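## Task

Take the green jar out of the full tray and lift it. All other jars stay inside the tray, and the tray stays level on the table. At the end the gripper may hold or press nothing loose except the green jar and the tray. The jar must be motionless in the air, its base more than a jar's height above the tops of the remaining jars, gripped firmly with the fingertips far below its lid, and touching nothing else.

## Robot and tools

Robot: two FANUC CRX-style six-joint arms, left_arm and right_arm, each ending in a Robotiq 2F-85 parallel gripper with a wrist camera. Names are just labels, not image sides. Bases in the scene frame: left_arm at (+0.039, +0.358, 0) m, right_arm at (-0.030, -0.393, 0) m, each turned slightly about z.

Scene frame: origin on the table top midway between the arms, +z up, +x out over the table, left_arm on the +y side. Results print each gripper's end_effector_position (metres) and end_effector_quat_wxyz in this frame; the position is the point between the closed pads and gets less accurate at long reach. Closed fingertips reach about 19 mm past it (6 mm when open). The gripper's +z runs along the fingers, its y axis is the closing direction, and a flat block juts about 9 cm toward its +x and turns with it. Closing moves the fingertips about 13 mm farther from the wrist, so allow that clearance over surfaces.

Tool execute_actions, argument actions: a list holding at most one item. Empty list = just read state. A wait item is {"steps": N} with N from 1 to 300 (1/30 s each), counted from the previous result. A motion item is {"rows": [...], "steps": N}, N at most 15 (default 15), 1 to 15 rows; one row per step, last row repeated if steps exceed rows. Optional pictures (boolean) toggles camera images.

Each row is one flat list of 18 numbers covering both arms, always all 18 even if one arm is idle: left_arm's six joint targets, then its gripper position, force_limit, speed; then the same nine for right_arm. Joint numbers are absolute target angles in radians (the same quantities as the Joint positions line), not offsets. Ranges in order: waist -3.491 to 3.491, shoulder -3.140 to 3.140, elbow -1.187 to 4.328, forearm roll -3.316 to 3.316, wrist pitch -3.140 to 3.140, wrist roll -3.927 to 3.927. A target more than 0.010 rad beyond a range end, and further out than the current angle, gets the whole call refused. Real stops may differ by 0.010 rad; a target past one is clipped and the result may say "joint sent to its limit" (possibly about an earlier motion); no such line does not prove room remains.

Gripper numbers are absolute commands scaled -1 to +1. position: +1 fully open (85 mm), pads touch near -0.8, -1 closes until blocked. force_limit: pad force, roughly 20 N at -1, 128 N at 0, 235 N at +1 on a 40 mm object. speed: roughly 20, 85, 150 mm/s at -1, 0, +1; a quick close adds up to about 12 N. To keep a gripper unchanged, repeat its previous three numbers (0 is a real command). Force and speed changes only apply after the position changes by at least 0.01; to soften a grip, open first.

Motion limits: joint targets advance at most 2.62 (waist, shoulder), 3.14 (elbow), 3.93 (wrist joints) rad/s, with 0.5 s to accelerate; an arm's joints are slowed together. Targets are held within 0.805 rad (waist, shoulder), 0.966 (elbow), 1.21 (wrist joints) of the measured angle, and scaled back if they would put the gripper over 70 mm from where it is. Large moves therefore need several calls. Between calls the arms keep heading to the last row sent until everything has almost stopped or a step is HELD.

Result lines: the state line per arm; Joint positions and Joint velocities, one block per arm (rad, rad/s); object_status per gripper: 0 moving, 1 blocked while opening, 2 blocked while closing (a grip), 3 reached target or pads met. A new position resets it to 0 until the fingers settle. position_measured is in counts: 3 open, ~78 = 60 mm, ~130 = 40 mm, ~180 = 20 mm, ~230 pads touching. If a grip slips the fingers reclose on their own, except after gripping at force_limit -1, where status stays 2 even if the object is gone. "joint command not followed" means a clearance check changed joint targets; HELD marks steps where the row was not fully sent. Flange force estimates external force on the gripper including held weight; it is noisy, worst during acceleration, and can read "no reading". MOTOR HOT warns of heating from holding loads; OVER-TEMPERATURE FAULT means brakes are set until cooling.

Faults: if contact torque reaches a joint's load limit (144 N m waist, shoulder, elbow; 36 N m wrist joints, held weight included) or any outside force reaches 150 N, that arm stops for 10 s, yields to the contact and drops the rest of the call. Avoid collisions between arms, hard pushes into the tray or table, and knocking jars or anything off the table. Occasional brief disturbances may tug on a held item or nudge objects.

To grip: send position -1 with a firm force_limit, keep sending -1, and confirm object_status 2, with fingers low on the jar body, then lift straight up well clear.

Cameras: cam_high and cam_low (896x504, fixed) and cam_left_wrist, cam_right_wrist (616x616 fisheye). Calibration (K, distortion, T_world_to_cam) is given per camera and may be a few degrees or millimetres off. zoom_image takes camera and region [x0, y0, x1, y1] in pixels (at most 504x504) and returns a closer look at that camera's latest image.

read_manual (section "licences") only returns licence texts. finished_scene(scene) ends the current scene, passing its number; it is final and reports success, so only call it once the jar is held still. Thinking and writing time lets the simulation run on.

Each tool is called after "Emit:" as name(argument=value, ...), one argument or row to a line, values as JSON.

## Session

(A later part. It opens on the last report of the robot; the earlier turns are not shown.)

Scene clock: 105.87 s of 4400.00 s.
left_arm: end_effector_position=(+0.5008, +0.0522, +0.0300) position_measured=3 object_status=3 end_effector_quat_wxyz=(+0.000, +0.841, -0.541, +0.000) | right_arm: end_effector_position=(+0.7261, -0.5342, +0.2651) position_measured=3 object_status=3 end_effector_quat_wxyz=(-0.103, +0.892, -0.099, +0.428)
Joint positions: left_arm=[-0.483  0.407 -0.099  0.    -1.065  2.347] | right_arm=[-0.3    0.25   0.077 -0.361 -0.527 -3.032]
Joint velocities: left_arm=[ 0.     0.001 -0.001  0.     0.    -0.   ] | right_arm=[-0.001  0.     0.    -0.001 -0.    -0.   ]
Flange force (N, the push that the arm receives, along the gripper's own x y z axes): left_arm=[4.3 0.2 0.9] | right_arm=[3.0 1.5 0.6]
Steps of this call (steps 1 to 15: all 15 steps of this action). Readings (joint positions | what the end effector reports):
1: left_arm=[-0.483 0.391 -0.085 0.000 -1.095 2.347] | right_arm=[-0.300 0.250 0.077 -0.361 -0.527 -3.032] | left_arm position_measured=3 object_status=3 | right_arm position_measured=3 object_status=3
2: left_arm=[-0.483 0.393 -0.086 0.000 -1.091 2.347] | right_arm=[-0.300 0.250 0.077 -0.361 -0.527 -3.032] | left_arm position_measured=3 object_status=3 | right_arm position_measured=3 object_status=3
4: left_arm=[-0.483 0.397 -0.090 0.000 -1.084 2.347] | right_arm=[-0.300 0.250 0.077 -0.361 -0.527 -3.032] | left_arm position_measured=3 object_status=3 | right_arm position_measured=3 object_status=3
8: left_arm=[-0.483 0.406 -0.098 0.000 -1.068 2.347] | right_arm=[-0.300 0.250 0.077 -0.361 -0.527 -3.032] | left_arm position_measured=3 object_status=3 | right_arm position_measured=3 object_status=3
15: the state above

Emit:
execute_actions(
  actions=[
    {"rows":[[-0.4787,0.4015,-0.1067,0,-1.0627,2.3429,1,0,0,-0.3,0.25,0.077,-0.361,-0.527,-3.032,1,0,0],[-0.4745,0.3959,-0.1145,0,-1.0604,2.3387,1,0,0,-0.3,0.25,0.077,-0.361,-0.527,-3.032,1,0,0],[-0.4704,0.3904,-0.1223,0,-1.0582,2.3346,1,0,0,-0.3,0.25,0.077,-0.361,-0.527,-3.032,1,0,0],[-0.4662,0.3848,-0.1301,0,-1.0559,2.3304,1,0,0,-0.3,0.25,0.077,-0.361,-0.527,-3.032,1,0,0],[-0.4621,0.3793,-0.1379,0,-1.0537,2.3263,1,0,0,-0.3,0.25,0.077,-0.361,-0.527,-3.032,1,0,0],[-0.4579,0.3737,-0.1456,0,-1.0515,2.3221,1,0,0,-0.3,0.25,0.077,-0.361,-0.527,-3.032,1,0,0],[-0.4538,0.3682,-0.1534,0,-1.0492,2.318,1,0,0,-0.3,0.25,0.077,-0.361,-0.527,-3.032,1,0,0],[-0.4496,0.3626,-0.1612,0,-1.047,2.3138,1,0,0,-0.3,0.25,0.077,-0.361,-0.527,-3.032,1,0,0],[-0.4455,0.3571,-0.169,0,-1.0447,2.3097,1,0,0,-0.3,0.25,0.077,-0.361,-0.527,-3.032,1,0,0],[-0.4413,0.3515,-0.1768,0,-1.0425,2.3055,1,0,0,-0.3,0.25,0.077,-0.361,-0.527,-3.032,1,0,0],[-0.4368,0.346,-0.1842,0,-1.0406,2.301,1,0,0,-0.3,0.25,0.077,-0.361,-0.527,-3.032,1,0,0],[-0.4322,0.3405,-0.1916,0,-1.0387,2.2964,1,0,0,-0.3,0.25,0.077,-0.361,-0.527,-3.032,1,0,0],[-0.4277,0.3351,-0.199,0,-1.0367,2.2919,1,0,0,-0.3,0.25,0.077,-0.361,-0.527,-3.032,1,0,0],[-0.4231,0.3296,-0.2064,0,-1.0348,2.2873,1,0,0,-0.3,0.25,0.077,-0.361,-0.527,-3.032,1,0,0],[-0.4186,0.3241,-0.2138,0,-1.0329,2.2828,1,0,0,-0.3,0.25,0.077,-0.361,-0.527,-3.032,1,0,0]]},
  ],
  pictures=false,
)

Emit:
execute_actions(
  actions=[
    {"steps":12},
  ],
)

Emit:
zoom_image(
  camera="cam_high",
  region=[480, 210, 600, 300],
)

Scene clock: 129.90 s of 4400.00 s.
left_arm: end_effector_position=(+0.4858, +0.0859, +0.0301) position_measured=3 object_status=3 end_effector_quat_wxyz=(-0.000, +0.841, -0.541, -0.000) | right_arm: end_effector_position=(+0.7261, -0.5342, +0.2651) position_measured=3 object_status=3 end_effector_quat_wxyz=(-0.103, +0.892, -0.099, +0.428)
Joint positions: left_arm=[-0.431  0.339 -0.194 -0.    -1.038  2.295] | right_arm=[-0.3    0.25   0.077 -0.361 -0.527 -3.032]
Joint velocities: left_arm=[ 0.134 -0.164 -0.221  0.     0.057 -0.132] | right_arm=[-0.     0.001 -0.    -0.004 -0.002  0.   ]
Flange force (N, the push that the arm receives, along the gripper's own x y z axes): left_arm=[8.5 -4.1 2.1] | right_arm=[4.0 1.3 0.9]
Steps of this call (steps 1 to 15: the robot went on to your last target; steps 16 to 90: nothing new was sent; then 20.53 s passed at rest; steps 91 to 105: all 15 steps of this action). Readings (joint positions | what the end effector reports):
91: left_arm=[-0.483 0.407 -0.099 -0.000 -1.065 2.347] | right_arm=[-0.300 0.250 0.077 -0.361 -0.527 -3.032] | left_arm position_measured=3 object_status=3 | right_arm position_measured=3 object_status=3
92: left_arm=[-0.481 0.405 -0.102 -0.000 -1.064 2.345] | right_arm=[-0.300 0.250 0.077 -0.361 -0.527 -3.032] | left_arm position_measured=3 object_status=3 | right_arm position_measured=3 object_status=3
94: left_arm=[-0.476 0.398 -0.112 -0.000 -1.061 2.340] | right_arm=[-0.300 0.250 0.077 -0.361 -0.527 -3.032] | left_arm position_measured=3 object_status=3 | right_arm position_measured=3 object_status=3
98: left_arm=[-0.461 0.377 -0.140 -0.000 -1.053 2.325] | right_arm=[-0.300 0.250 0.077 -0.361 -0.527 -3.032] | left_arm position_measured=3 object_status=3 | right_arm position_measured=3 object_status=3
105: the state above

Scene clock: 130.30 s of 4400.00 s.
left_arm: end_effector_position=(+0.4824, +0.0933, +0.0302) position_measured=3 object_status=3 end_effector_quat_wxyz=(-0.000, +0.841, -0.541, -0.000) | right_arm: end_effector_position=(+0.7261, -0.5342, +0.2651) position_measured=3 object_status=3 end_effector_quat_wxyz=(-0.103, +0.892, -0.099, +0.428)
Joint positions: left_arm=[-0.419  0.324 -0.214 -0.    -1.033  2.283] | right_arm=[-0.3    0.25   0.077 -0.361 -0.527 -3.032]
Joint velocities: left_arm=[-0.     0.001 -0.    -0.001  0.001 -0.001] | right_arm=[-0.002 -0.     0.     0.001 -0.001  0.   ]
Flange force (N, the push that the arm receives, along the gripper's own x y z axes): left_arm=[3.7 -0.2 2.5] | right_arm=[2.4 1.8 0.7]
Steps of this call (steps 1 to 12: the robot went on to your last target). Readings (joint positions | what the end effector reports):
1: left_arm=[-0.426 0.333 -0.201 -0.000 -1.036 2.291] | right_arm=[-0.300 0.250 0.077 -0.361 -0.527 -3.032] | left_arm position_measured=3 object_status=3 | right_arm position_measured=3 object_status=3
2: left_arm=[-0.423 0.329 -0.207 -0.000 -1.035 2.287] | right_arm=[-0.300 0.250 0.077 -0.361 -0.527 -3.032] | left_arm position_measured=3 object_status=3 | right_arm position_measured=3 object_status=3
4: left_arm=[-0.420 0.325 -0.212 -0.000 -1.033 2.284] | right_arm=[-0.300 0.250 0.077 -0.361 -0.527 -3.032] | left_arm position_measured=3 object_status=3 | right_arm position_measured=3 object_status=3
8: left_arm=[-0.419 0.324 -0.214 -0.000 -1.033 2.283] | right_arm=[-0.300 0.250 0.077 -0.361 -0.527 -3.032] | left_arm position_measured=3 object_status=3 | right_arm position_measured=3 object_status=3
12: the state above
camera_calibration (this result's frames):
cam_left_wrist: T_world_to_cam=[[-0.920077, -0.389379, 0.0429291, 0.472016], [-0.36794, 0.896591, 0.246463, 0.117278], [-0.134457, 0.210969, -0.968201, 0.225528], [0, 0, 0, 1]] pos_world=[0.507766, 0.0310632, 0.169189]
cam_right_wrist: T_world_to_cam=[[-0.0302032, -0.959352, -0.28059, -0.410487], [-0.843389, 0.175121, -0.507963, 0.860552], [0.536453, 0.221304, -0.814397, 0.0943554], [0, 0, 0, 1]] pos_world=[0.662765, -0.565383, 0.398793]

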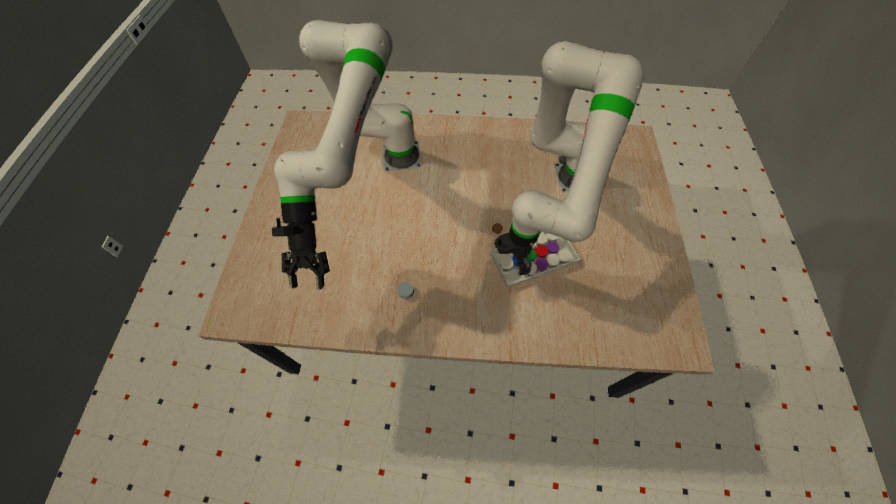

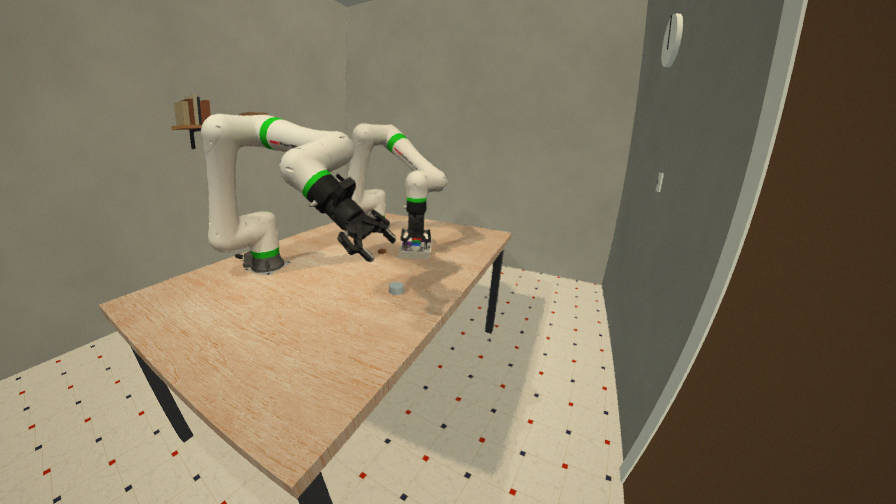

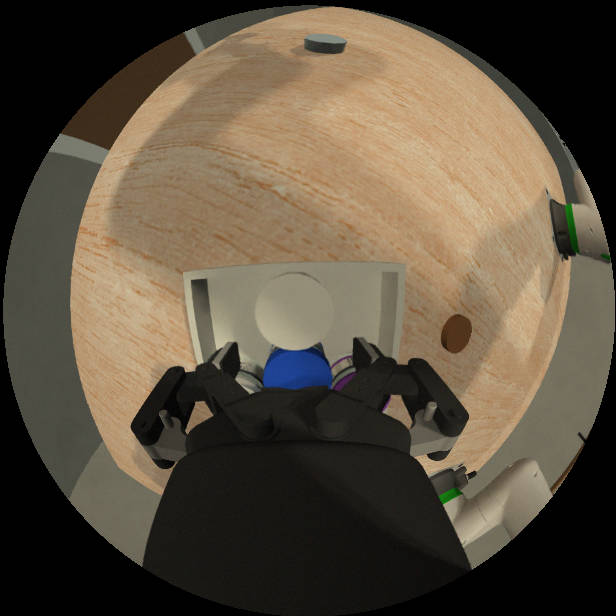

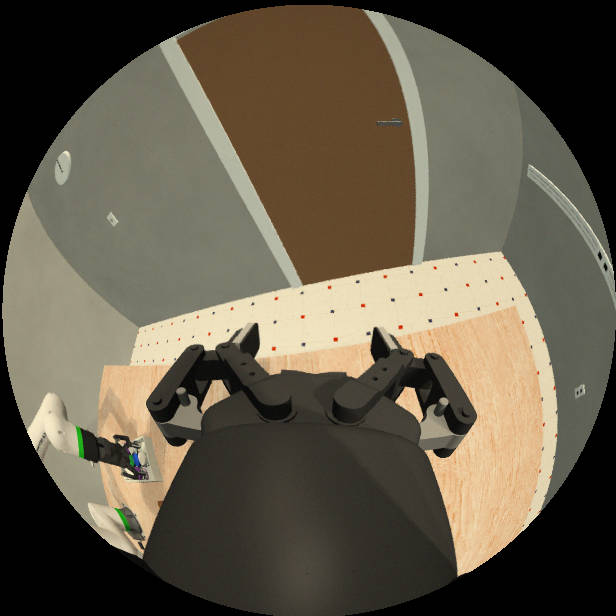

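Region (480, 210, 600, 300) of cam_high's 896x504 image, scaled by 4.200, with more detail than that image has; it fills the top 378 rows of this view, and the rest is white.

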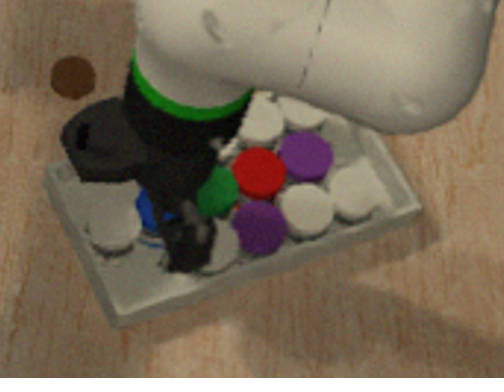

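Emit:
execute_actions(
  actions=[
    {"rows":[[-0.414,0.3186,-0.2212,0,-1.031,2.2782,1,0,0,-0.3,0.25,0.077,-0.361,-0.527,-3.032,1,0,0],[-0.4095,0.3131,-0.2286,0,-1.0291,2.2737,1,0,0,-0.3,0.25,0.077,-0.361,-0.527,-3.032,1,0,0],[-0.4049,0.3077,-0.236,0,-1.0271,2.2691,1,0,0,-0.3,0.25,0.077,-0.361,-0.527,-3.032,1,0,0],[-0.4004,0.3022,-0.2434,0,-1.0252,2.2646,1,0,0,-0.3,0.25,0.077,-0.361,-0.527,-3.032,1,0,0],[-0.3958,0.2967,-0.2508,0,-1.0233,2.26,1,0,0,-0.3,0.25,0.077,-0.361,-0.527,-3.032,1,0,0]],"steps":13},
  ],
  pictures=false,
)

Emit:
execute_actions(
  actions=[
    {"rows":[[-0.399,0.236,-0.184,0,-1.1508,2.263,1,0,0,-0.3,0.25,0.077,-0.361,-0.527,-3.032,1,0,0]],"steps":10},
  ],
  pictures=false,
)

Emit:
execute_actions(
  actions=[
    {"rows":[[-0.5324,0.2814,-0.1268,0,-1.1626,2.3966,-0.8,0,1,-0.3,0.25,0.077,-0.361,-0.527,-3.032,1,0,0]]},
  ],
  pictures=false,
)

Emit:
execute_actions(
  actions=[
    {"steps":10},
  ],
)

Emit:
zoom_image(
  camera="cam_high",
  region=[480, 210, 600, 300],
)

Scene clock: 157.17 s of 4400.00 s.
left_arm: end_effector_position=(+0.4760, +0.1066, +0.0301) position_measured=3 object_status=3 end_effector_quat_wxyz=(+0.000, +0.841, -0.541, +0.000) | right_arm: end_effector_position=(+0.7261, -0.5342, +0.2651) position_measured=3 object_status=3 end_effector_quat_wxyz=(-0.103, +0.892, -0.099, +0.428)
Joint positions: left_arm=[-0.396  0.297 -0.251  0.    -1.023  2.26 ] | right_arm=[-0.3    0.25   0.077 -0.361 -0.527 -3.032]
Joint velocities: left_arm=[ 0.002  0.001 -0.003  0.    -0.    -0.   ] | right_arm=[-0.     0.    -0.     0.003  0.     0.   ]
Flange force (N, the push that the arm receives, along the gripper's own x y z axes): left_arm=[2.6 1.5 -1.4] | right_arm=[2.7 0.7 0.7]
Steps of this call (steps 1 to 30: the robot went on to your last target; steps 31 to 90: nothing new was sent; then 23.43 s passed at rest; steps 91 to 103: all 13 steps of this action). Readings (joint positions | what the end effector reports):
91: left_arm=[-0.418 0.324 -0.214 0.000 -1.033 2.283] | right_arm=[-0.300 0.250 0.077 -0.361 -0.527 -3.032] | left_arm position_measured=3 object_status=3 | right_arm position_measured=3 object_status=3
92: left_arm=[-0.417 0.322 -0.217 0.000 -1.032 2.281] | right_arm=[-0.300 0.250 0.077 -0.361 -0.527 -3.032] | left_arm position_measured=3 object_status=3 | right_arm position_measured=3 object_status=3
94: left_arm=[-0.411 0.315 -0.227 0.000 -1.030 2.275] | right_arm=[-0.300 0.250 0.077 -0.361 -0.527 -3.032] | left_arm position_measured=3 object_status=3 | right_arm position_measured=3 object_status=3
98: left_arm=[-0.398 0.299 -0.248 0.000 -1.024 2.262] | right_arm=[-0.300 0.250 0.077 -0.361 -0.527 -3.032] | left_arm position_measured=3 object_status=3 | right_arm position_measured=3 object_status=3
103: the state above

Scene clock: 157.50 s of 4400.00 s.
left_arm: end_effector_position=(+0.4766, +0.1049, +0.0847) position_measured=3 object_status=3 end_effector_quat_wxyz=(+0.000, +0.841, -0.541, -0.000) | right_arm: end_effector_position=(+0.7261, -0.5342, +0.2651) position_measured=3 object_status=3 end_effector_quat_wxyz=(-0.103, +0.892, -0.099, +0.428)
Joint positions: left_arm=[-0.399  0.237 -0.184  0.    -1.15   2.263] | right_arm=[-0.3    0.25   0.077 -0.361 -0.527 -3.032]
Joint velocities: left_arm=[ 0.    -0.002  0.003  0.002 -0.016  0.001] | right_arm=[ 0.    -0.    -0.     0.001 -0.     0.001]
Flange force (N, the push that the arm receives, along the gripper's own x y z axes): left_arm=[1.6 0.4 0.0] | right_arm=[2.7 1.3 0.5]
Steps of this call (steps 1 to 10: all 10 steps of this action). Readings (joint positions | what the end effector reports):
1: left_arm=[-0.396 0.297 -0.251 0.000 -1.023 2.260] | right_arm=[-0.300 0.250 0.077 -0.361 -0.527 -3.032] | left_arm position_measured=3 object_status=3 | right_arm position_measured=3 object_status=3
2: left_arm=[-0.396 0.294 -0.248 0.000 -1.029 2.260] | right_arm=[-0.300 0.250 0.077 -0.361 -0.527 -3.032] | left_arm position_measured=3 object_status=3 | right_arm position_measured=3 object_status=3
4: left_arm=[-0.397 0.276 -0.227 0.000 -1.068 2.261] | right_arm=[-0.300 0.250 0.077 -0.361 -0.527 -3.032] | left_arm position_measured=3 object_status=3 | right_arm position_measured=3 object_status=3
8: left_arm=[-0.399 0.238 -0.186 0.000 -1.146 2.263] | right_arm=[-0.300 0.250 0.077 -0.361 -0.527 -3.032] | left_arm position_measured=3 object_status=3 | right_arm position_measured=3 object_status=3
10: the state above

Scene clock: 158.00 s of 4400.00 s.
left_arm: end_effector_position=(+0.4575, +0.0413, +0.0850) position_measured=165 object_status=0 end_effector_quat_wxyz=(+0.000, +0.841, -0.541, +0.000) | right_arm: end_effector_position=(+0.7261, -0.5342, +0.2651) position_measured=3 object_status=3 end_effector_quat_wxyz=(-0.103, +0.892, -0.099, +0.428)
Joint positions: left_arm=[-0.532  0.281 -0.127  0.    -1.163  2.397] | right_arm=[-0.3    0.25   0.077 -0.361 -0.527 -3.032]
Joint velocities: left_arm=[-0.002  0.     0.001 -0.001 -0.     0.001] | right_arm=[ 0.001  0.     0.    -0.003  0.002  0.001]
Flange force (N, the push that the arm receives, along the gripper's own x y z axes): left_arm=[0.5 -1.4 1.0] | right_arm=[4.4 1.0 0.8]
Steps of this call (steps 1 to 15: all 15 steps of this action). Readings (joint positions | what the end effector reports):
1: left_arm=[-0.399 0.237 -0.184 0.000 -1.150 2.263] | right_arm=[-0.300 0.250 0.077 -0.361 -0.527 -3.032] | left_arm position_measured=3 object_status=0 | right_arm position_measured=3 object_status=3
2: left_arm=[-0.403 0.238 -0.182 0.000 -1.151 2.268] | right_arm=[-0.300 0.250 0.077 -0.361 -0.527 -3.032] | left_arm position_measured=5 object_status=0 | right_arm position_measured=3 object_status=3
4: left_arm=[-0.429 0.247 -0.171 0.000 -1.154 2.293] | right_arm=[-0.300 0.250 0.077 -0.361 -0.527 -3.032] | left_arm position_measured=22 object_status=0 | right_arm position_measured=3 object_status=3
8: left_arm=[-0.513 0.275 -0.135 0.000 -1.161 2.377] | right_arm=[-0.300 0.250 0.077 -0.361 -0.527 -3.032] | left_arm position_measured=73 object_status=0 | right_arm position_measured=3 object_status=3
15: the state above

Scene clock: 158.33 s of 4400.00 s.
left_arm: end_effector_position=(+0.4575, +0.0413, +0.0850) position_measured=229 object_status=0 end_effector_quat_wxyz=(+0.000, +0.841, -0.541, -0.000) | right_arm: end_effector_position=(+0.7261, -0.5342, +0.2651) position_measured=3 object_status=3 end_effector_quat_wxyz=(-0.103, +0.892, -0.099, +0.428)
Joint positions: left_arm=[-0.532  0.281 -0.127  0.    -1.163  2.397] | right_arm=[-0.3    0.25   0.077 -0.361 -0.527 -3.032]
Joint velocities: left_arm=[-0.     0.    -0.001 -0.    -0.001 -0.   ] | right_arm=[-0.002  0.    -0.    -0.002 -0.001  0.001]
Flange force (N, the push that the arm receives, along the gripper's own x y z axes): left_arm=[2.6 0.1 1.1] | right_arm=[1.5 0.5 0.6]
Steps of this call (steps 1 to 10: the robot went on to your last target). Readings (joint positions | what the end effector reports):
1: left_arm=[-0.532 0.281 -0.127 0.000 -1.163 2.397] | right_arm=[-0.300 0.250 0.077 -0.361 -0.527 -3.032] | left_arm position_measured=178 object_status=0 | right_arm position_measured=3 object_status=3
2: left_arm=[-0.532 0.281 -0.127 0.000 -1.163 2.397] | right_arm=[-0.300 0.250 0.077 -0.361 -0.527 -3.032] | left_arm position_measured=192 object_status=0 | right_arm position_measured=3 object_status=3
4: left_arm=[-0.532 0.281 -0.127 0.000 -1.163 2.397] | right_arm=[-0.300 0.250 0.077 -0.361 -0.527 -3.032] | left_arm position_measured=216 object_status=0 | right_arm position_measured=3 object_status=3
8: left_arm=[-0.532 0.281 -0.127 0.000 -1.163 2.397] | right_arm=[-0.300 0.250 0.077 -0.361 -0.527 -3.032] | left_arm position_measured=228 object_status=0 | right_arm position_measured=3 object_status=3
10: the state above
camera_calibration (this result's frames):
cam_left_wrist: T_world_to_cam=[[-0.920061, -0.389412, 0.0429674, 0.426434], [-0.367969, 0.896589, 0.246428, 0.141211], [-0.134486, 0.210918, -0.968208, 0.286249], [0, 0, 0, 1]] pos_world=[0.482803, -0.0209248, 0.224027]
cam_right_wrist: T_world_to_cam=[[-0.0302031, -0.959352, -0.28059, -0.410487], [-0.84339, 0.175121, -0.507963, 0.860552], [0.536453, 0.221305, -0.814397, 0.0943556], [0, 0, 0, 1]] pos_world=[0.662765, -0.565383, 0.398793]

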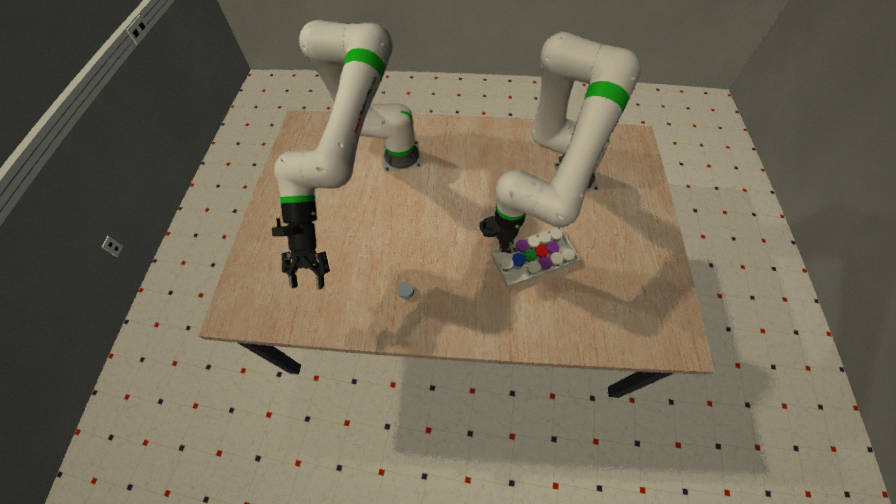

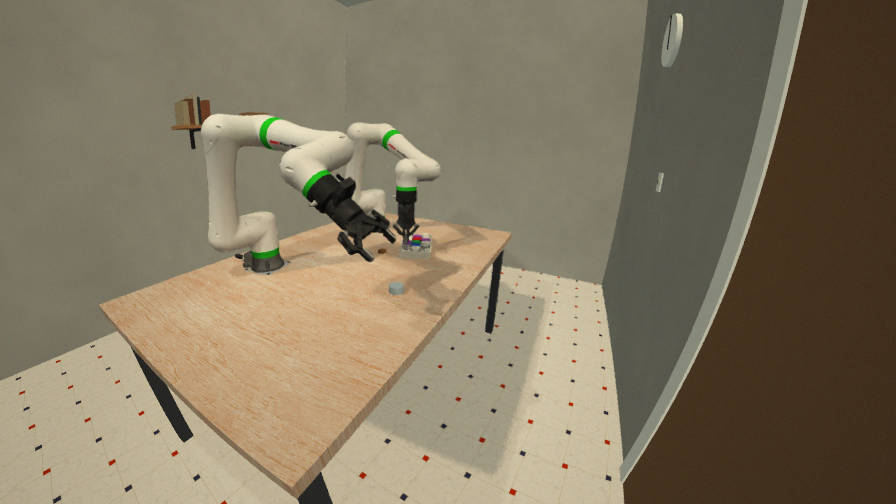

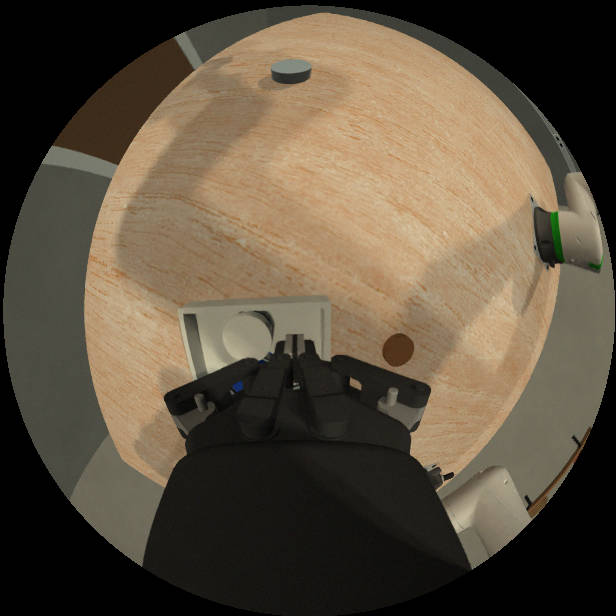

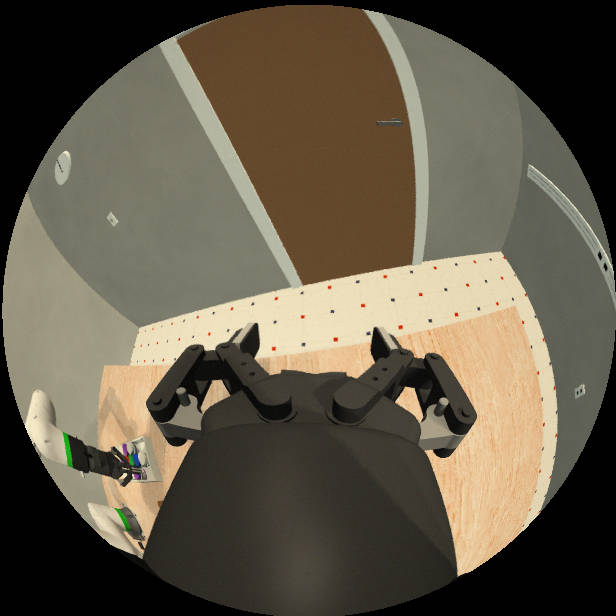

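Region (480, 210, 600, 300) of cam_high's 896x504 image, scaled by 4.200, with more detail than that image has; it fills the top 378 rows of this view, and the rest is white.

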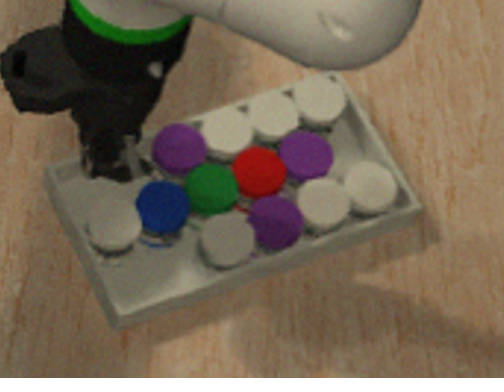

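Emit:
execute_actions(
  actions=[
    {"rows":[[-0.5324,0.3306,-0.1786,0,-1.0616,2.3966,-0.8,0,1,-0.3,0.25,0.077,-0.361,-0.527,-3.032,1,0,0]],"steps":12},
  ],
  pictures=false,
)

Emit:
execute_actions(
  actions=[
    {"rows":[[-0.5275,0.3347,-0.173,0,-1.0632,2.3917,-0.8,0,1,-0.3,0.25,0.077,-0.361,-0.527,-3.032,1,0,0],[-0.5227,0.3388,-0.1673,0,-1.0647,2.3869,-0.8,0,1,-0.3,0.25,0.077,-0.361,-0.527,-3.032,1,0,0],[-0.5178,0.3429,-0.1617,0,-1.0663,2.382,-0.8,0,1,-0.3,0.25,0.077,-0.361,-0.527,-3.032,1,0,0],[-0.513,0.347,-0.156,0,-1.0678,2.3772,-0.8,0,1,-0.3,0.25,0.077,-0.361,-0.527,-3.032,1,0,0],[-0.5081,0.351,-0.1504,0,-1.0694,2.3723,-0.8,0,1,-0.3,0.25,0.077,-0.361,-0.527,-3.032,1,0,0],[-0.5032,0.3551,-0.1448,0,-1.0709,2.3674,-0.8,0,1,-0.3,0.25,0.077,-0.361,-0.527,-3.032,1,0,0],[-0.4984,0.3592,-0.1391,0,-1.0725,2.3626,-0.8,0,1,-0.3,0.25,0.077,-0.361,-0.527,-3.032,1,0,0],[-0.4935,0.3633,-0.1335,0,-1.074,2.3577,-0.8,0,1,-0.3,0.25,0.077,-0.361,-0.527,-3.032,1,0,0],[-0.4887,0.3674,-0.1278,0,-1.0756,2.3529,-0.8,0,1,-0.3,0.25,0.077,-0.361,-0.527,-3.032,1,0,0],[-0.4838,0.3715,-0.1222,0,-1.0771,2.348,-0.8,0,1,-0.3,0.25,0.077,-0.361,-0.527,-3.032,1,0,0],[-0.4789,0.3756,-0.1166,0,-1.0787,2.3431,-0.8,0,1,-0.3,0.25,0.077,-0.361,-0.527,-3.032,1,0,0],[-0.4741,0.3797,-0.1109,0,-1.0802,2.3383,-0.8,0,1,-0.3,0.25,0.077,-0.361,-0.527,-3.032,1,0,0],[-0.4692,0.3837,-0.1053,0,-1.0818,2.3334,-0.8,0,1,-0.3,0.25,0.077,-0.361,-0.527,-3.032,1,0,0],[-0.4643,0.3878,-0.0997,0,-1.0833,2.3285,-0.8,0,1,-0.3,0.25,0.077,-0.361,-0.527,-3.032,1,0,0]]},
  ],
  pictures=false,
)

Emit:
execute_actions(
  actions=[
    {"steps":10},
  ],
)

Emit:
zoom_image(
  camera="cam_high",
  region=[480, 210, 600, 300],
)

Emit:
zoom_image(
  camera="cam_left_wrist",
  region=[160, 230, 420, 410],
)

Scene clock: 174.13 s of 4400.00 s.
left_arm: end_effector_position=(+0.4575, +0.0413, +0.0401) position_measured=229 object_status=3 end_effector_quat_wxyz=(-0.000, +0.841, -0.541, +0.000) | right_arm: end_effector_position=(+0.7261, -0.5342, +0.2651) position_measured=3 object_status=3 end_effector_quat_wxyz=(-0.103, +0.892, -0.099, +0.428)
Joint positions: left_arm=[-0.532  0.33  -0.178 -0.    -1.062  2.397] | right_arm=[-0.3    0.25   0.077 -0.361 -0.527 -3.032]
Joint velocities: left_arm=[-0.     0.003 -0.001 -0.     0.004  0.001] | right_arm=[ 0.002 -0.001 -0.    -0.001  0.002 -0.   ]
Flange force (N, the push that the arm receives, along the gripper's own x y z axes): left_arm=[0.2 1.1 2.8] | right_arm=[1.0 -0.3 -0.5]
Steps of this call (steps 1 to 15: the robot went on to your last target; steps 16 to 90: nothing new was sent; then 12.40 s passed at rest; steps 91 to 102: all 12 steps of this action). Readings (joint positions | what the end effector reports):
91: left_arm=[-0.532 0.282 -0.127 -0.000 -1.163 2.397] | right_arm=[-0.300 0.250 0.077 -0.361 -0.527 -3.032] | left_arm position_measured=229 object_status=3 | right_arm position_measured=3 object_status=3
92: left_arm=[-0.532 0.284 -0.130 -0.000 -1.157 2.397] | right_arm=[-0.300 0.250 0.077 -0.361 -0.527 -3.032] | left_arm position_measured=229 object_status=3 | right_arm position_measured=3 object_status=3
94: left_arm=[-0.532 0.303 -0.149 0.000 -1.119 2.397] | right_arm=[-0.300 0.250 0.077 -0.361 -0.527 -3.032] | left_arm position_measured=229 object_status=3 | right_arm position_measured=3 object_status=3
98: left_arm=[-0.532 0.330 -0.178 -0.000 -1.064 2.397] | right_arm=[-0.300 0.250 0.077 -0.361 -0.527 -3.032] | left_arm position_measured=229 object_status=3 | right_arm position_measured=3 object_status=3
102: the state above

Scene clock: 174.63 s of 4400.00 s.
left_arm: end_effector_position=(+0.4980, +0.0593, +0.0400) position_measured=229 object_status=3 end_effector_quat_wxyz=(-0.000, +0.841, -0.541, -0.000) | right_arm: end_effector_position=(+0.7261, -0.5342, +0.2651) position_measured=3 object_status=3 end_effector_quat_wxyz=(-0.103, +0.892, -0.099, +0.428)
Joint positions: left_arm=[-0.472  0.381 -0.109 -0.    -1.081  2.336] | right_arm=[-0.3    0.25   0.077 -0.361 -0.527 -3.032]
Joint velocities: left_arm=[ 0.131  0.109  0.15   0.    -0.039 -0.129] | right_arm=[-0.    -0.001 -0.    -0.001 -0.001  0.   ]
Flange force (N, the push that the arm receives, along the gripper's own x y z axes): left_arm=[4.3 -3.2 1.7] | right_arm=[1.2 -0.6 -1.0]
Steps of this call (steps 1 to 15: all 15 steps of this action). Readings (joint positions | what the end effector reports):
1: left_arm=[-0.532 0.331 -0.178 -0.000 -1.062 2.397] | right_arm=[-0.300 0.250 0.077 -0.361 -0.527 -3.032] | left_arm position_measured=229 object_status=3 | right_arm position_measured=3 object_status=3
2: left_arm=[-0.530 0.332 -0.177 -0.000 -1.062 2.395] | right_arm=[-0.300 0.250 0.077 -0.361 -0.527 -3.032] | left_arm position_measured=229 object_status=3 | right_arm position_measured=3 object_status=3
4: left_arm=[-0.524 0.338 -0.169 -0.000 -1.064 2.388] | right_arm=[-0.300 0.250 0.077 -0.361 -0.527 -3.032] | left_arm position_measured=229 object_status=3 | right_arm position_measured=3 object_status=3
8: left_arm=[-0.506 0.353 -0.148 -0.000 -1.070 2.370] | right_arm=[-0.300 0.250 0.077 -0.361 -0.527 -3.032] | left_arm position_measured=229 object_status=3 | right_arm position_measured=3 object_status=3
15: the state above

Scene clock: 174.97 s of 4400.00 s.
left_arm: end_effector_position=(+0.5031, +0.0619, +0.0400) position_measured=229 object_status=3 end_effector_quat_wxyz=(+0.000, +0.841, -0.541, -0.000) | right_arm: end_effector_position=(+0.7261, -0.5342, +0.2651) position_measured=3 object_status=3 end_effector_quat_wxyz=(-0.103, +0.892, -0.099, +0.428)
Joint positions: left_arm=[-0.464  0.388 -0.1   -0.    -1.083  2.329] | right_arm=[-0.3    0.25   0.077 -0.361 -0.527 -3.032]
Joint velocities: left_arm=[ 0.001 -0.     0.001 -0.001  0.001  0.002] | right_arm=[ 0.001  0.    -0.    -0.    -0.    -0.   ]
Flange force (N, the push that the arm receives, along the gripper's own x y z axes): left_arm=[2.2 -0.3 1.2] | right_arm=[3.3 1.6 1.1]
Steps of this call (steps 1 to 10: the robot went on to your last target). Readings (joint positions | what the end effector reports):
1: left_arm=[-0.468 0.384 -0.104 -0.000 -1.082 2.333] | right_arm=[-0.300 0.250 0.077 -0.361 -0.527 -3.032] | left_arm position_measured=229 object_status=3 | right_arm position_measured=3 object_status=3
2: left_arm=[-0.466 0.386 -0.102 -0.000 -1.083 2.331] | right_arm=[-0.300 0.250 0.077 -0.361 -0.527 -3.032] | left_arm position_measured=229 object_status=3 | right_arm position_measured=3 object_status=3
4: left_arm=[-0.465 0.387 -0.100 -0.000 -1.083 2.329] | right_arm=[-0.300 0.250 0.077 -0.361 -0.527 -3.032] | left_arm position_measured=229 object_status=3 | right_arm position_measured=3 object_status=3
8: left_arm=[-0.464 0.388 -0.100 -0.000 -1.083 2.329] | right_arm=[-0.300 0.250 0.077 -0.361 -0.527 -3.032] | left_arm position_measured=229 object_status=3 | right_arm position_measured=3 object_status=3
10: the state above
camera_calibration (this result's frames):
cam_left_wrist: T_world_to_cam=[[-0.920066, -0.389399, 0.0429691, 0.478341], [-0.367955, 0.896594, 0.246432, 0.150587], [-0.134486, 0.210923, -0.968207, 0.244413], [0, 0, 0, 1]] pos_world=[0.528385, -0.000302843, 0.178979]
cam_right_wrist: T_world_to_cam=[[-0.030203, -0.959352, -0.28059, -0.410487], [-0.84339, 0.175121, -0.507963, 0.860552], [0.536453, 0.221305, -0.814397, 0.0943555], [0, 0, 0, 1]] pos_world=[0.662765, -0.565383, 0.398793]

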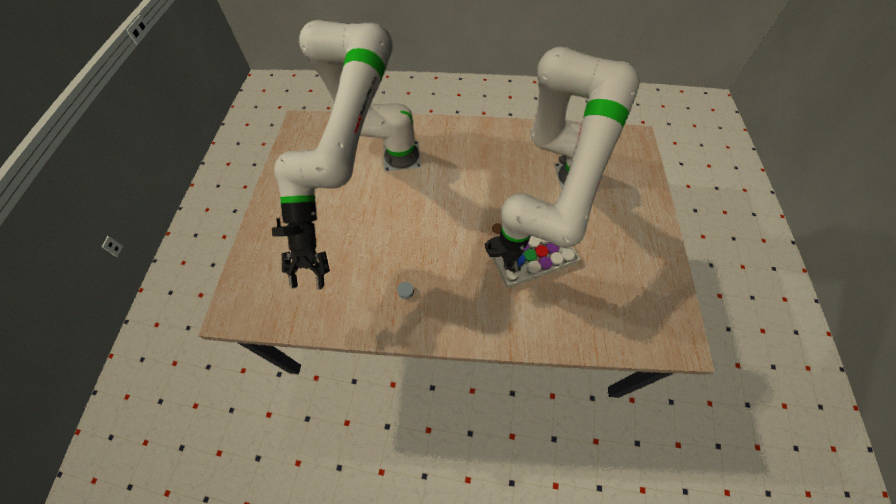

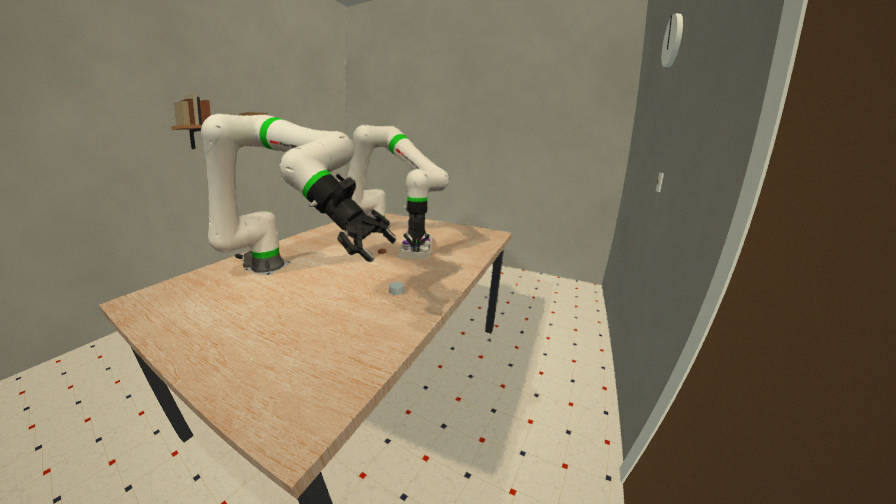

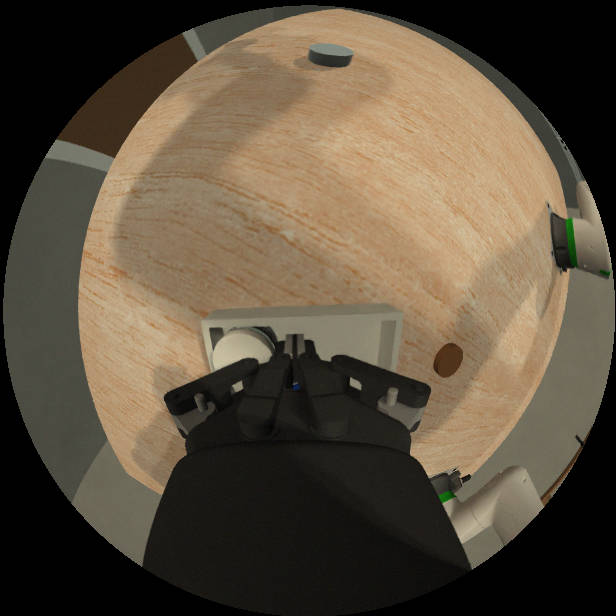

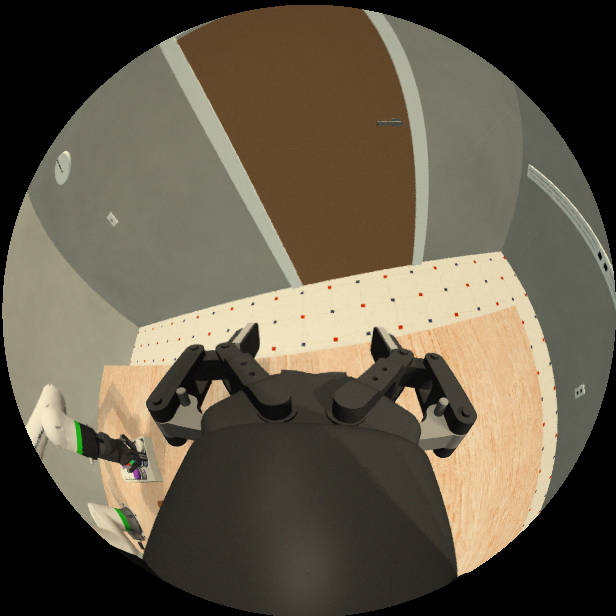

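Region (480, 210, 600, 300) of cam_high's 896x504 image, scaled by 4.200, with more detail than that image has; it fills the top 378 rows of this view, and the rest is white.

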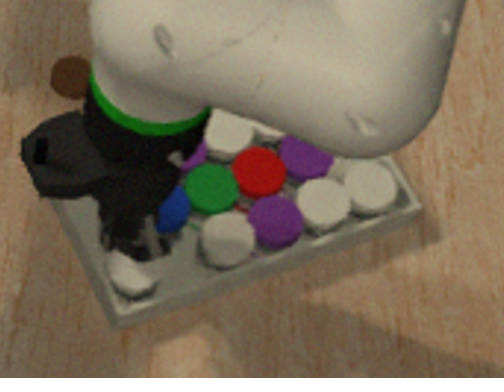

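Region (160, 230, 420, 410) of cam_left_wrist's 616x616 image, scaled by 1.938, with more detail than that image has; it fills the top 349 rows of this view, and the rest is white.

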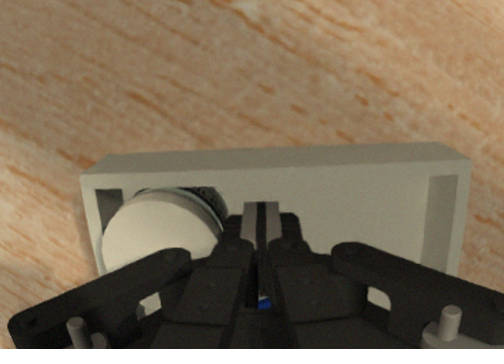

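Emit:
execute_actions(
  actions=[
    {"rows":[[-0.467,0.3364,-0.042,0,-1.1924,2.331,-0.8,0,1,-0.3,0.25,0.077,-0.361,-0.527,-3.032,1,0,0]],"steps":10},
  ],
  pictures=false,
)

Emit:
execute_actions(
  actions=[
    {"rows":[[-0.0451,-0.0762,-0.5226,0,-1.1244,1.9093,-0.8,0,1,-0.3,0.25,0.077,-0.361,-0.527,-3.032,1,0,0]]},
  ],
  pictures=false,
)

Emit:
execute_actions(
  actions=[
    {"steps":25},
  ],
)

Emit:
zoom_image(
  camera="cam_high",
  region=[480, 210, 600, 300],
)

Emit:
zoom_image(
  camera="cam_left_wrist",
  region=[180, 170, 420, 410],
)

Scene clock: 189.67 s of 4400.00 s.
left_arm: end_effector_position=(+0.5022, +0.0606, +0.0896) position_measured=229 object_status=3 end_effector_quat_wxyz=(+0.000, +0.841, -0.541, -0.000) | right_arm: end_effector_position=(+0.7261, -0.5342, +0.2651) position_measured=3 object_status=3 end_effector_quat_wxyz=(-0.103, +0.892, -0.099, +0.428)
Joint positions: left_arm=[-0.467  0.337 -0.042  0.    -1.192  2.331] | right_arm=[-0.3    0.25   0.077 -0.361 -0.527 -3.032]
Joint velocities: left_arm=[-0.    -0.005  0.005 -0.    -0.012 -0.001] | right_arm=[ 0.001  0.     0.     0.002  0.001 -0.001]
Flange force (N, the push that the arm receives, along the gripper's own x y z axes): left_arm=[5.6 -3.8 1.8] | right_arm=[3.2 0.8 0.7]
Steps of this call (steps 1 to 15: the robot went on to your last target; steps 16 to 90: nothing new was sent; then 11.37 s passed at rest; steps 91 to 100: all 10 steps of this action). Readings (joint positions | what the end effector reports):
91: left_arm=[-0.464 0.388 -0.099 0.000 -1.084 2.328] | right_arm=[-0.300 0.250 0.077 -0.361 -0.527 -3.032] | left_arm position_measured=229 object_status=3 | right_arm position_measured=3 object_status=3
92: left_arm=[-0.464 0.385 -0.096 0.000 -1.090 2.328] | right_arm=[-0.300 0.250 0.077 -0.361 -0.527 -3.032] | left_arm position_measured=229 object_status=3 | right_arm position_measured=3 object_status=3
94: left_arm=[-0.465 0.367 -0.077 0.000 -1.128 2.329] | right_arm=[-0.300 0.250 0.077 -0.361 -0.527 -3.032] | left_arm position_measured=229 object_status=3 | right_arm position_measured=3 object_status=3
98: left_arm=[-0.467 0.338 -0.043 0.000 -1.190 2.331] | right_arm=[-0.300 0.250 0.077 -0.361 -0.527 -3.032] | left_arm position_measured=229 object_status=3 | right_arm position_measured=3 object_status=3
100: the state above

Scene clock: 190.17 s of 4400.00 s.
left_arm: end_effector_position=(+0.4440, +0.2148, +0.0936) position_measured=229 object_status=3 end_effector_quat_wxyz=(-0.000, +0.841, -0.541, +0.000) | right_arm: end_effector_position=(+0.7261, -0.5342, +0.2651) position_measured=3 object_status=3 end_effector_quat_wxyz=(-0.103, +0.892, -0.099, +0.428)
Joint positions: left_arm=[-0.167  0.043 -0.383  0.    -1.144  2.031] | right_arm=[-0.3    0.25   0.077 -0.361 -0.527 -3.032]
Joint velocities: left_arm=[ 0.762 -0.744 -0.866 -0.     0.12  -0.753] | right_arm=[-0.001 -0.     0.     0.001 -0.    -0.   ]
Flange force (N, the push that the arm receives, along the gripper's own x y z axes): left_arm=[1.4 -4.9 2.2] | right_arm=[3.2 0.2 1.0]
Steps of this call (steps 1 to 15: all 15 steps of this action). Readings (joint positions | what the end effector reports):
1: left_arm=[-0.467 0.336 -0.043 0.000 -1.192 2.331] | right_arm=[-0.300 0.250 0.077 -0.361 -0.527 -3.032] | left_arm position_measured=229 object_status=3 | right_arm position_measured=3 object_status=3
2: left_arm=[-0.463 0.332 -0.047 0.000 -1.192 2.327] | right_arm=[-0.300 0.250 0.077 -0.361 -0.527 -3.032] | left_arm position_measured=229 object_status=3 | right_arm position_measured=3 object_status=3
4: left_arm=[-0.438 0.307 -0.075 0.000 -1.186 2.300] | right_arm=[-0.300 0.250 0.077 -0.361 -0.527 -3.032] | left_arm position_measured=229 object_status=3 | right_arm position_measured=3 object_status=3
8: left_arm=[-0.341 0.213 -0.185 0.000 -1.171 2.205] | right_arm=[-0.300 0.250 0.077 -0.361 -0.527 -3.032] | left_arm position_measured=229 object_status=3 | right_arm position_measured=3 object_status=3
15: the state above

Scene clock: 191.00 s of 4400.00 s.
left_arm: end_effector_position=(+0.4060, +0.2605, +0.0850) position_measured=229 object_status=3 end_effector_quat_wxyz=(-0.000, +0.841, -0.541, -0.000) | right_arm: end_effector_position=(+0.7261, -0.5342, +0.2651) position_measured=3 object_status=3 end_effector_quat_wxyz=(-0.103, +0.892, -0.099, +0.428)
Joint positions: left_arm=[-0.045 -0.076 -0.523 -0.    -1.124  1.909] | right_arm=[-0.3    0.25   0.077 -0.361 -0.527 -3.032]
Joint velocities: left_arm=[-0.     0.     0.     0.002 -0.     0.003] | right_arm=[-0.    -0.001 -0.    -0.    -0.002 -0.   ]
Flange force (N, the push that the arm receives, along the gripper's own x y z axes): left_arm=[3.0 -0.5 0.4] | right_arm=[2.9 0.0 1.1]
Steps of this call (steps 1 to 25: the robot went on to your last target). Readings (joint positions | what the end effector reports):
1: left_arm=[-0.141 0.018 -0.413 0.000 -1.139 2.005] | right_arm=[-0.300 0.250 0.077 -0.361 -0.527 -3.032] | left_arm position_measured=229 object_status=3 | right_arm position_measured=3 object_status=3
2: left_arm=[-0.116 -0.006 -0.441 0.000 -1.136 1.980] | right_arm=[-0.300 0.250 0.077 -0.361 -0.527 -3.032] | left_arm position_measured=229 object_status=3 | right_arm position_measured=3 object_status=3
4: left_arm=[-0.076 -0.046 -0.488 0.000 -1.129 1.940] | right_arm=[-0.300 0.250 0.077 -0.361 -0.527 -3.032] | left_arm position_measured=229 object_status=3 | right_arm position_measured=3 object_status=3
8: left_arm=[-0.046 -0.075 -0.522 -0.000 -1.125 1.910] | right_arm=[-0.300 0.250 0.077 -0.361 -0.527 -3.032] | left_arm position_measured=229 object_status=3 | right_arm position_measured=3 object_status=3
25: the state above
camera_calibration (this result's frames):
cam_left_wrist: T_world_to_cam=[[-0.920065, -0.389404, 0.0429605, 0.464426], [-0.36796, 0.896589, 0.246443, -0.0743453], [-0.134484, 0.210936, -0.968205, 0.233053], [0, 0, 0, 1]] pos_world=[0.431287, 0.198347, 0.224013]
cam_right_wrist: T_world_to_cam=[[-0.0302032, -0.959352, -0.28059, -0.410487], [-0.843389, 0.175121, -0.507964, 0.860552], [0.536453, 0.221305, -0.814397, 0.0943555], [0, 0, 0, 1]] pos_world=[0.662765, -0.565383, 0.398793]

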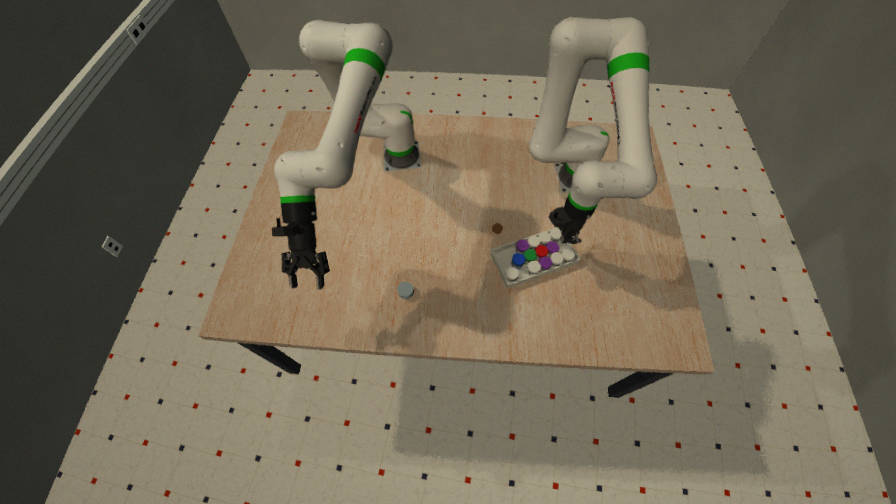

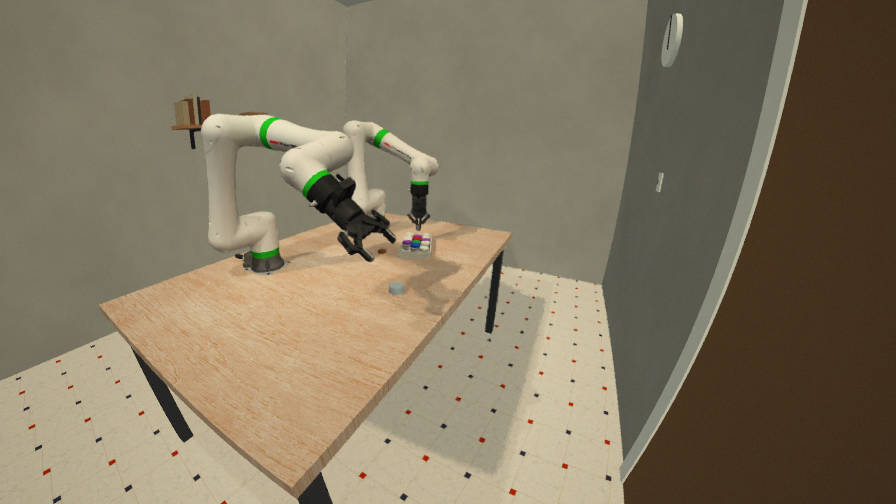

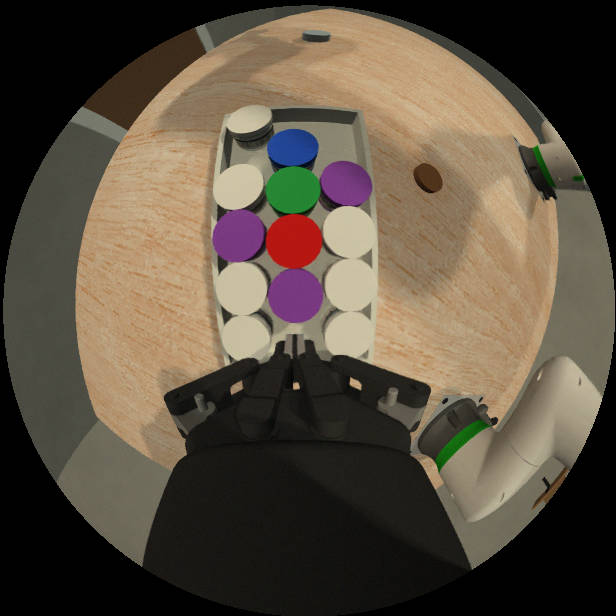

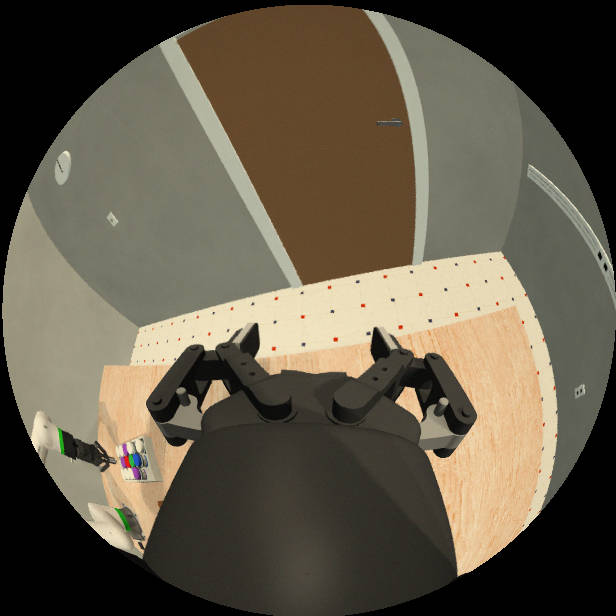

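Region (480, 210, 600, 300) of cam_high's 896x504 image, scaled by 4.200, with more detail than that image has; it fills the top 378 rows of this view, and the rest is white.

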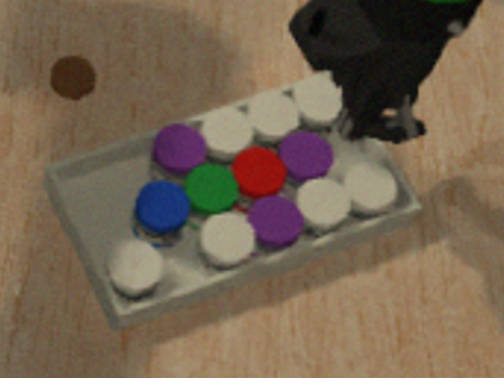

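Region (180, 170, 420, 410) of cam_left_wrist's 616x616 image, scaled by 2.100, with more detail than that image has.

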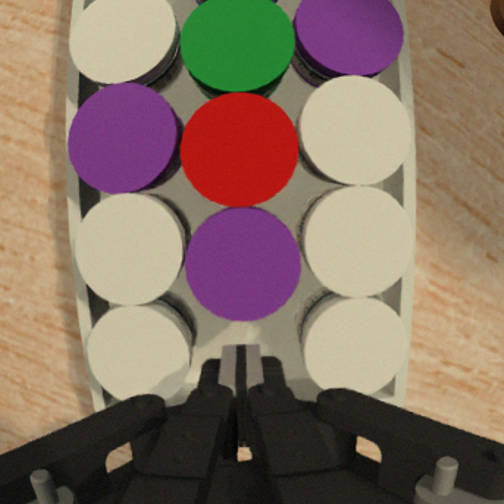

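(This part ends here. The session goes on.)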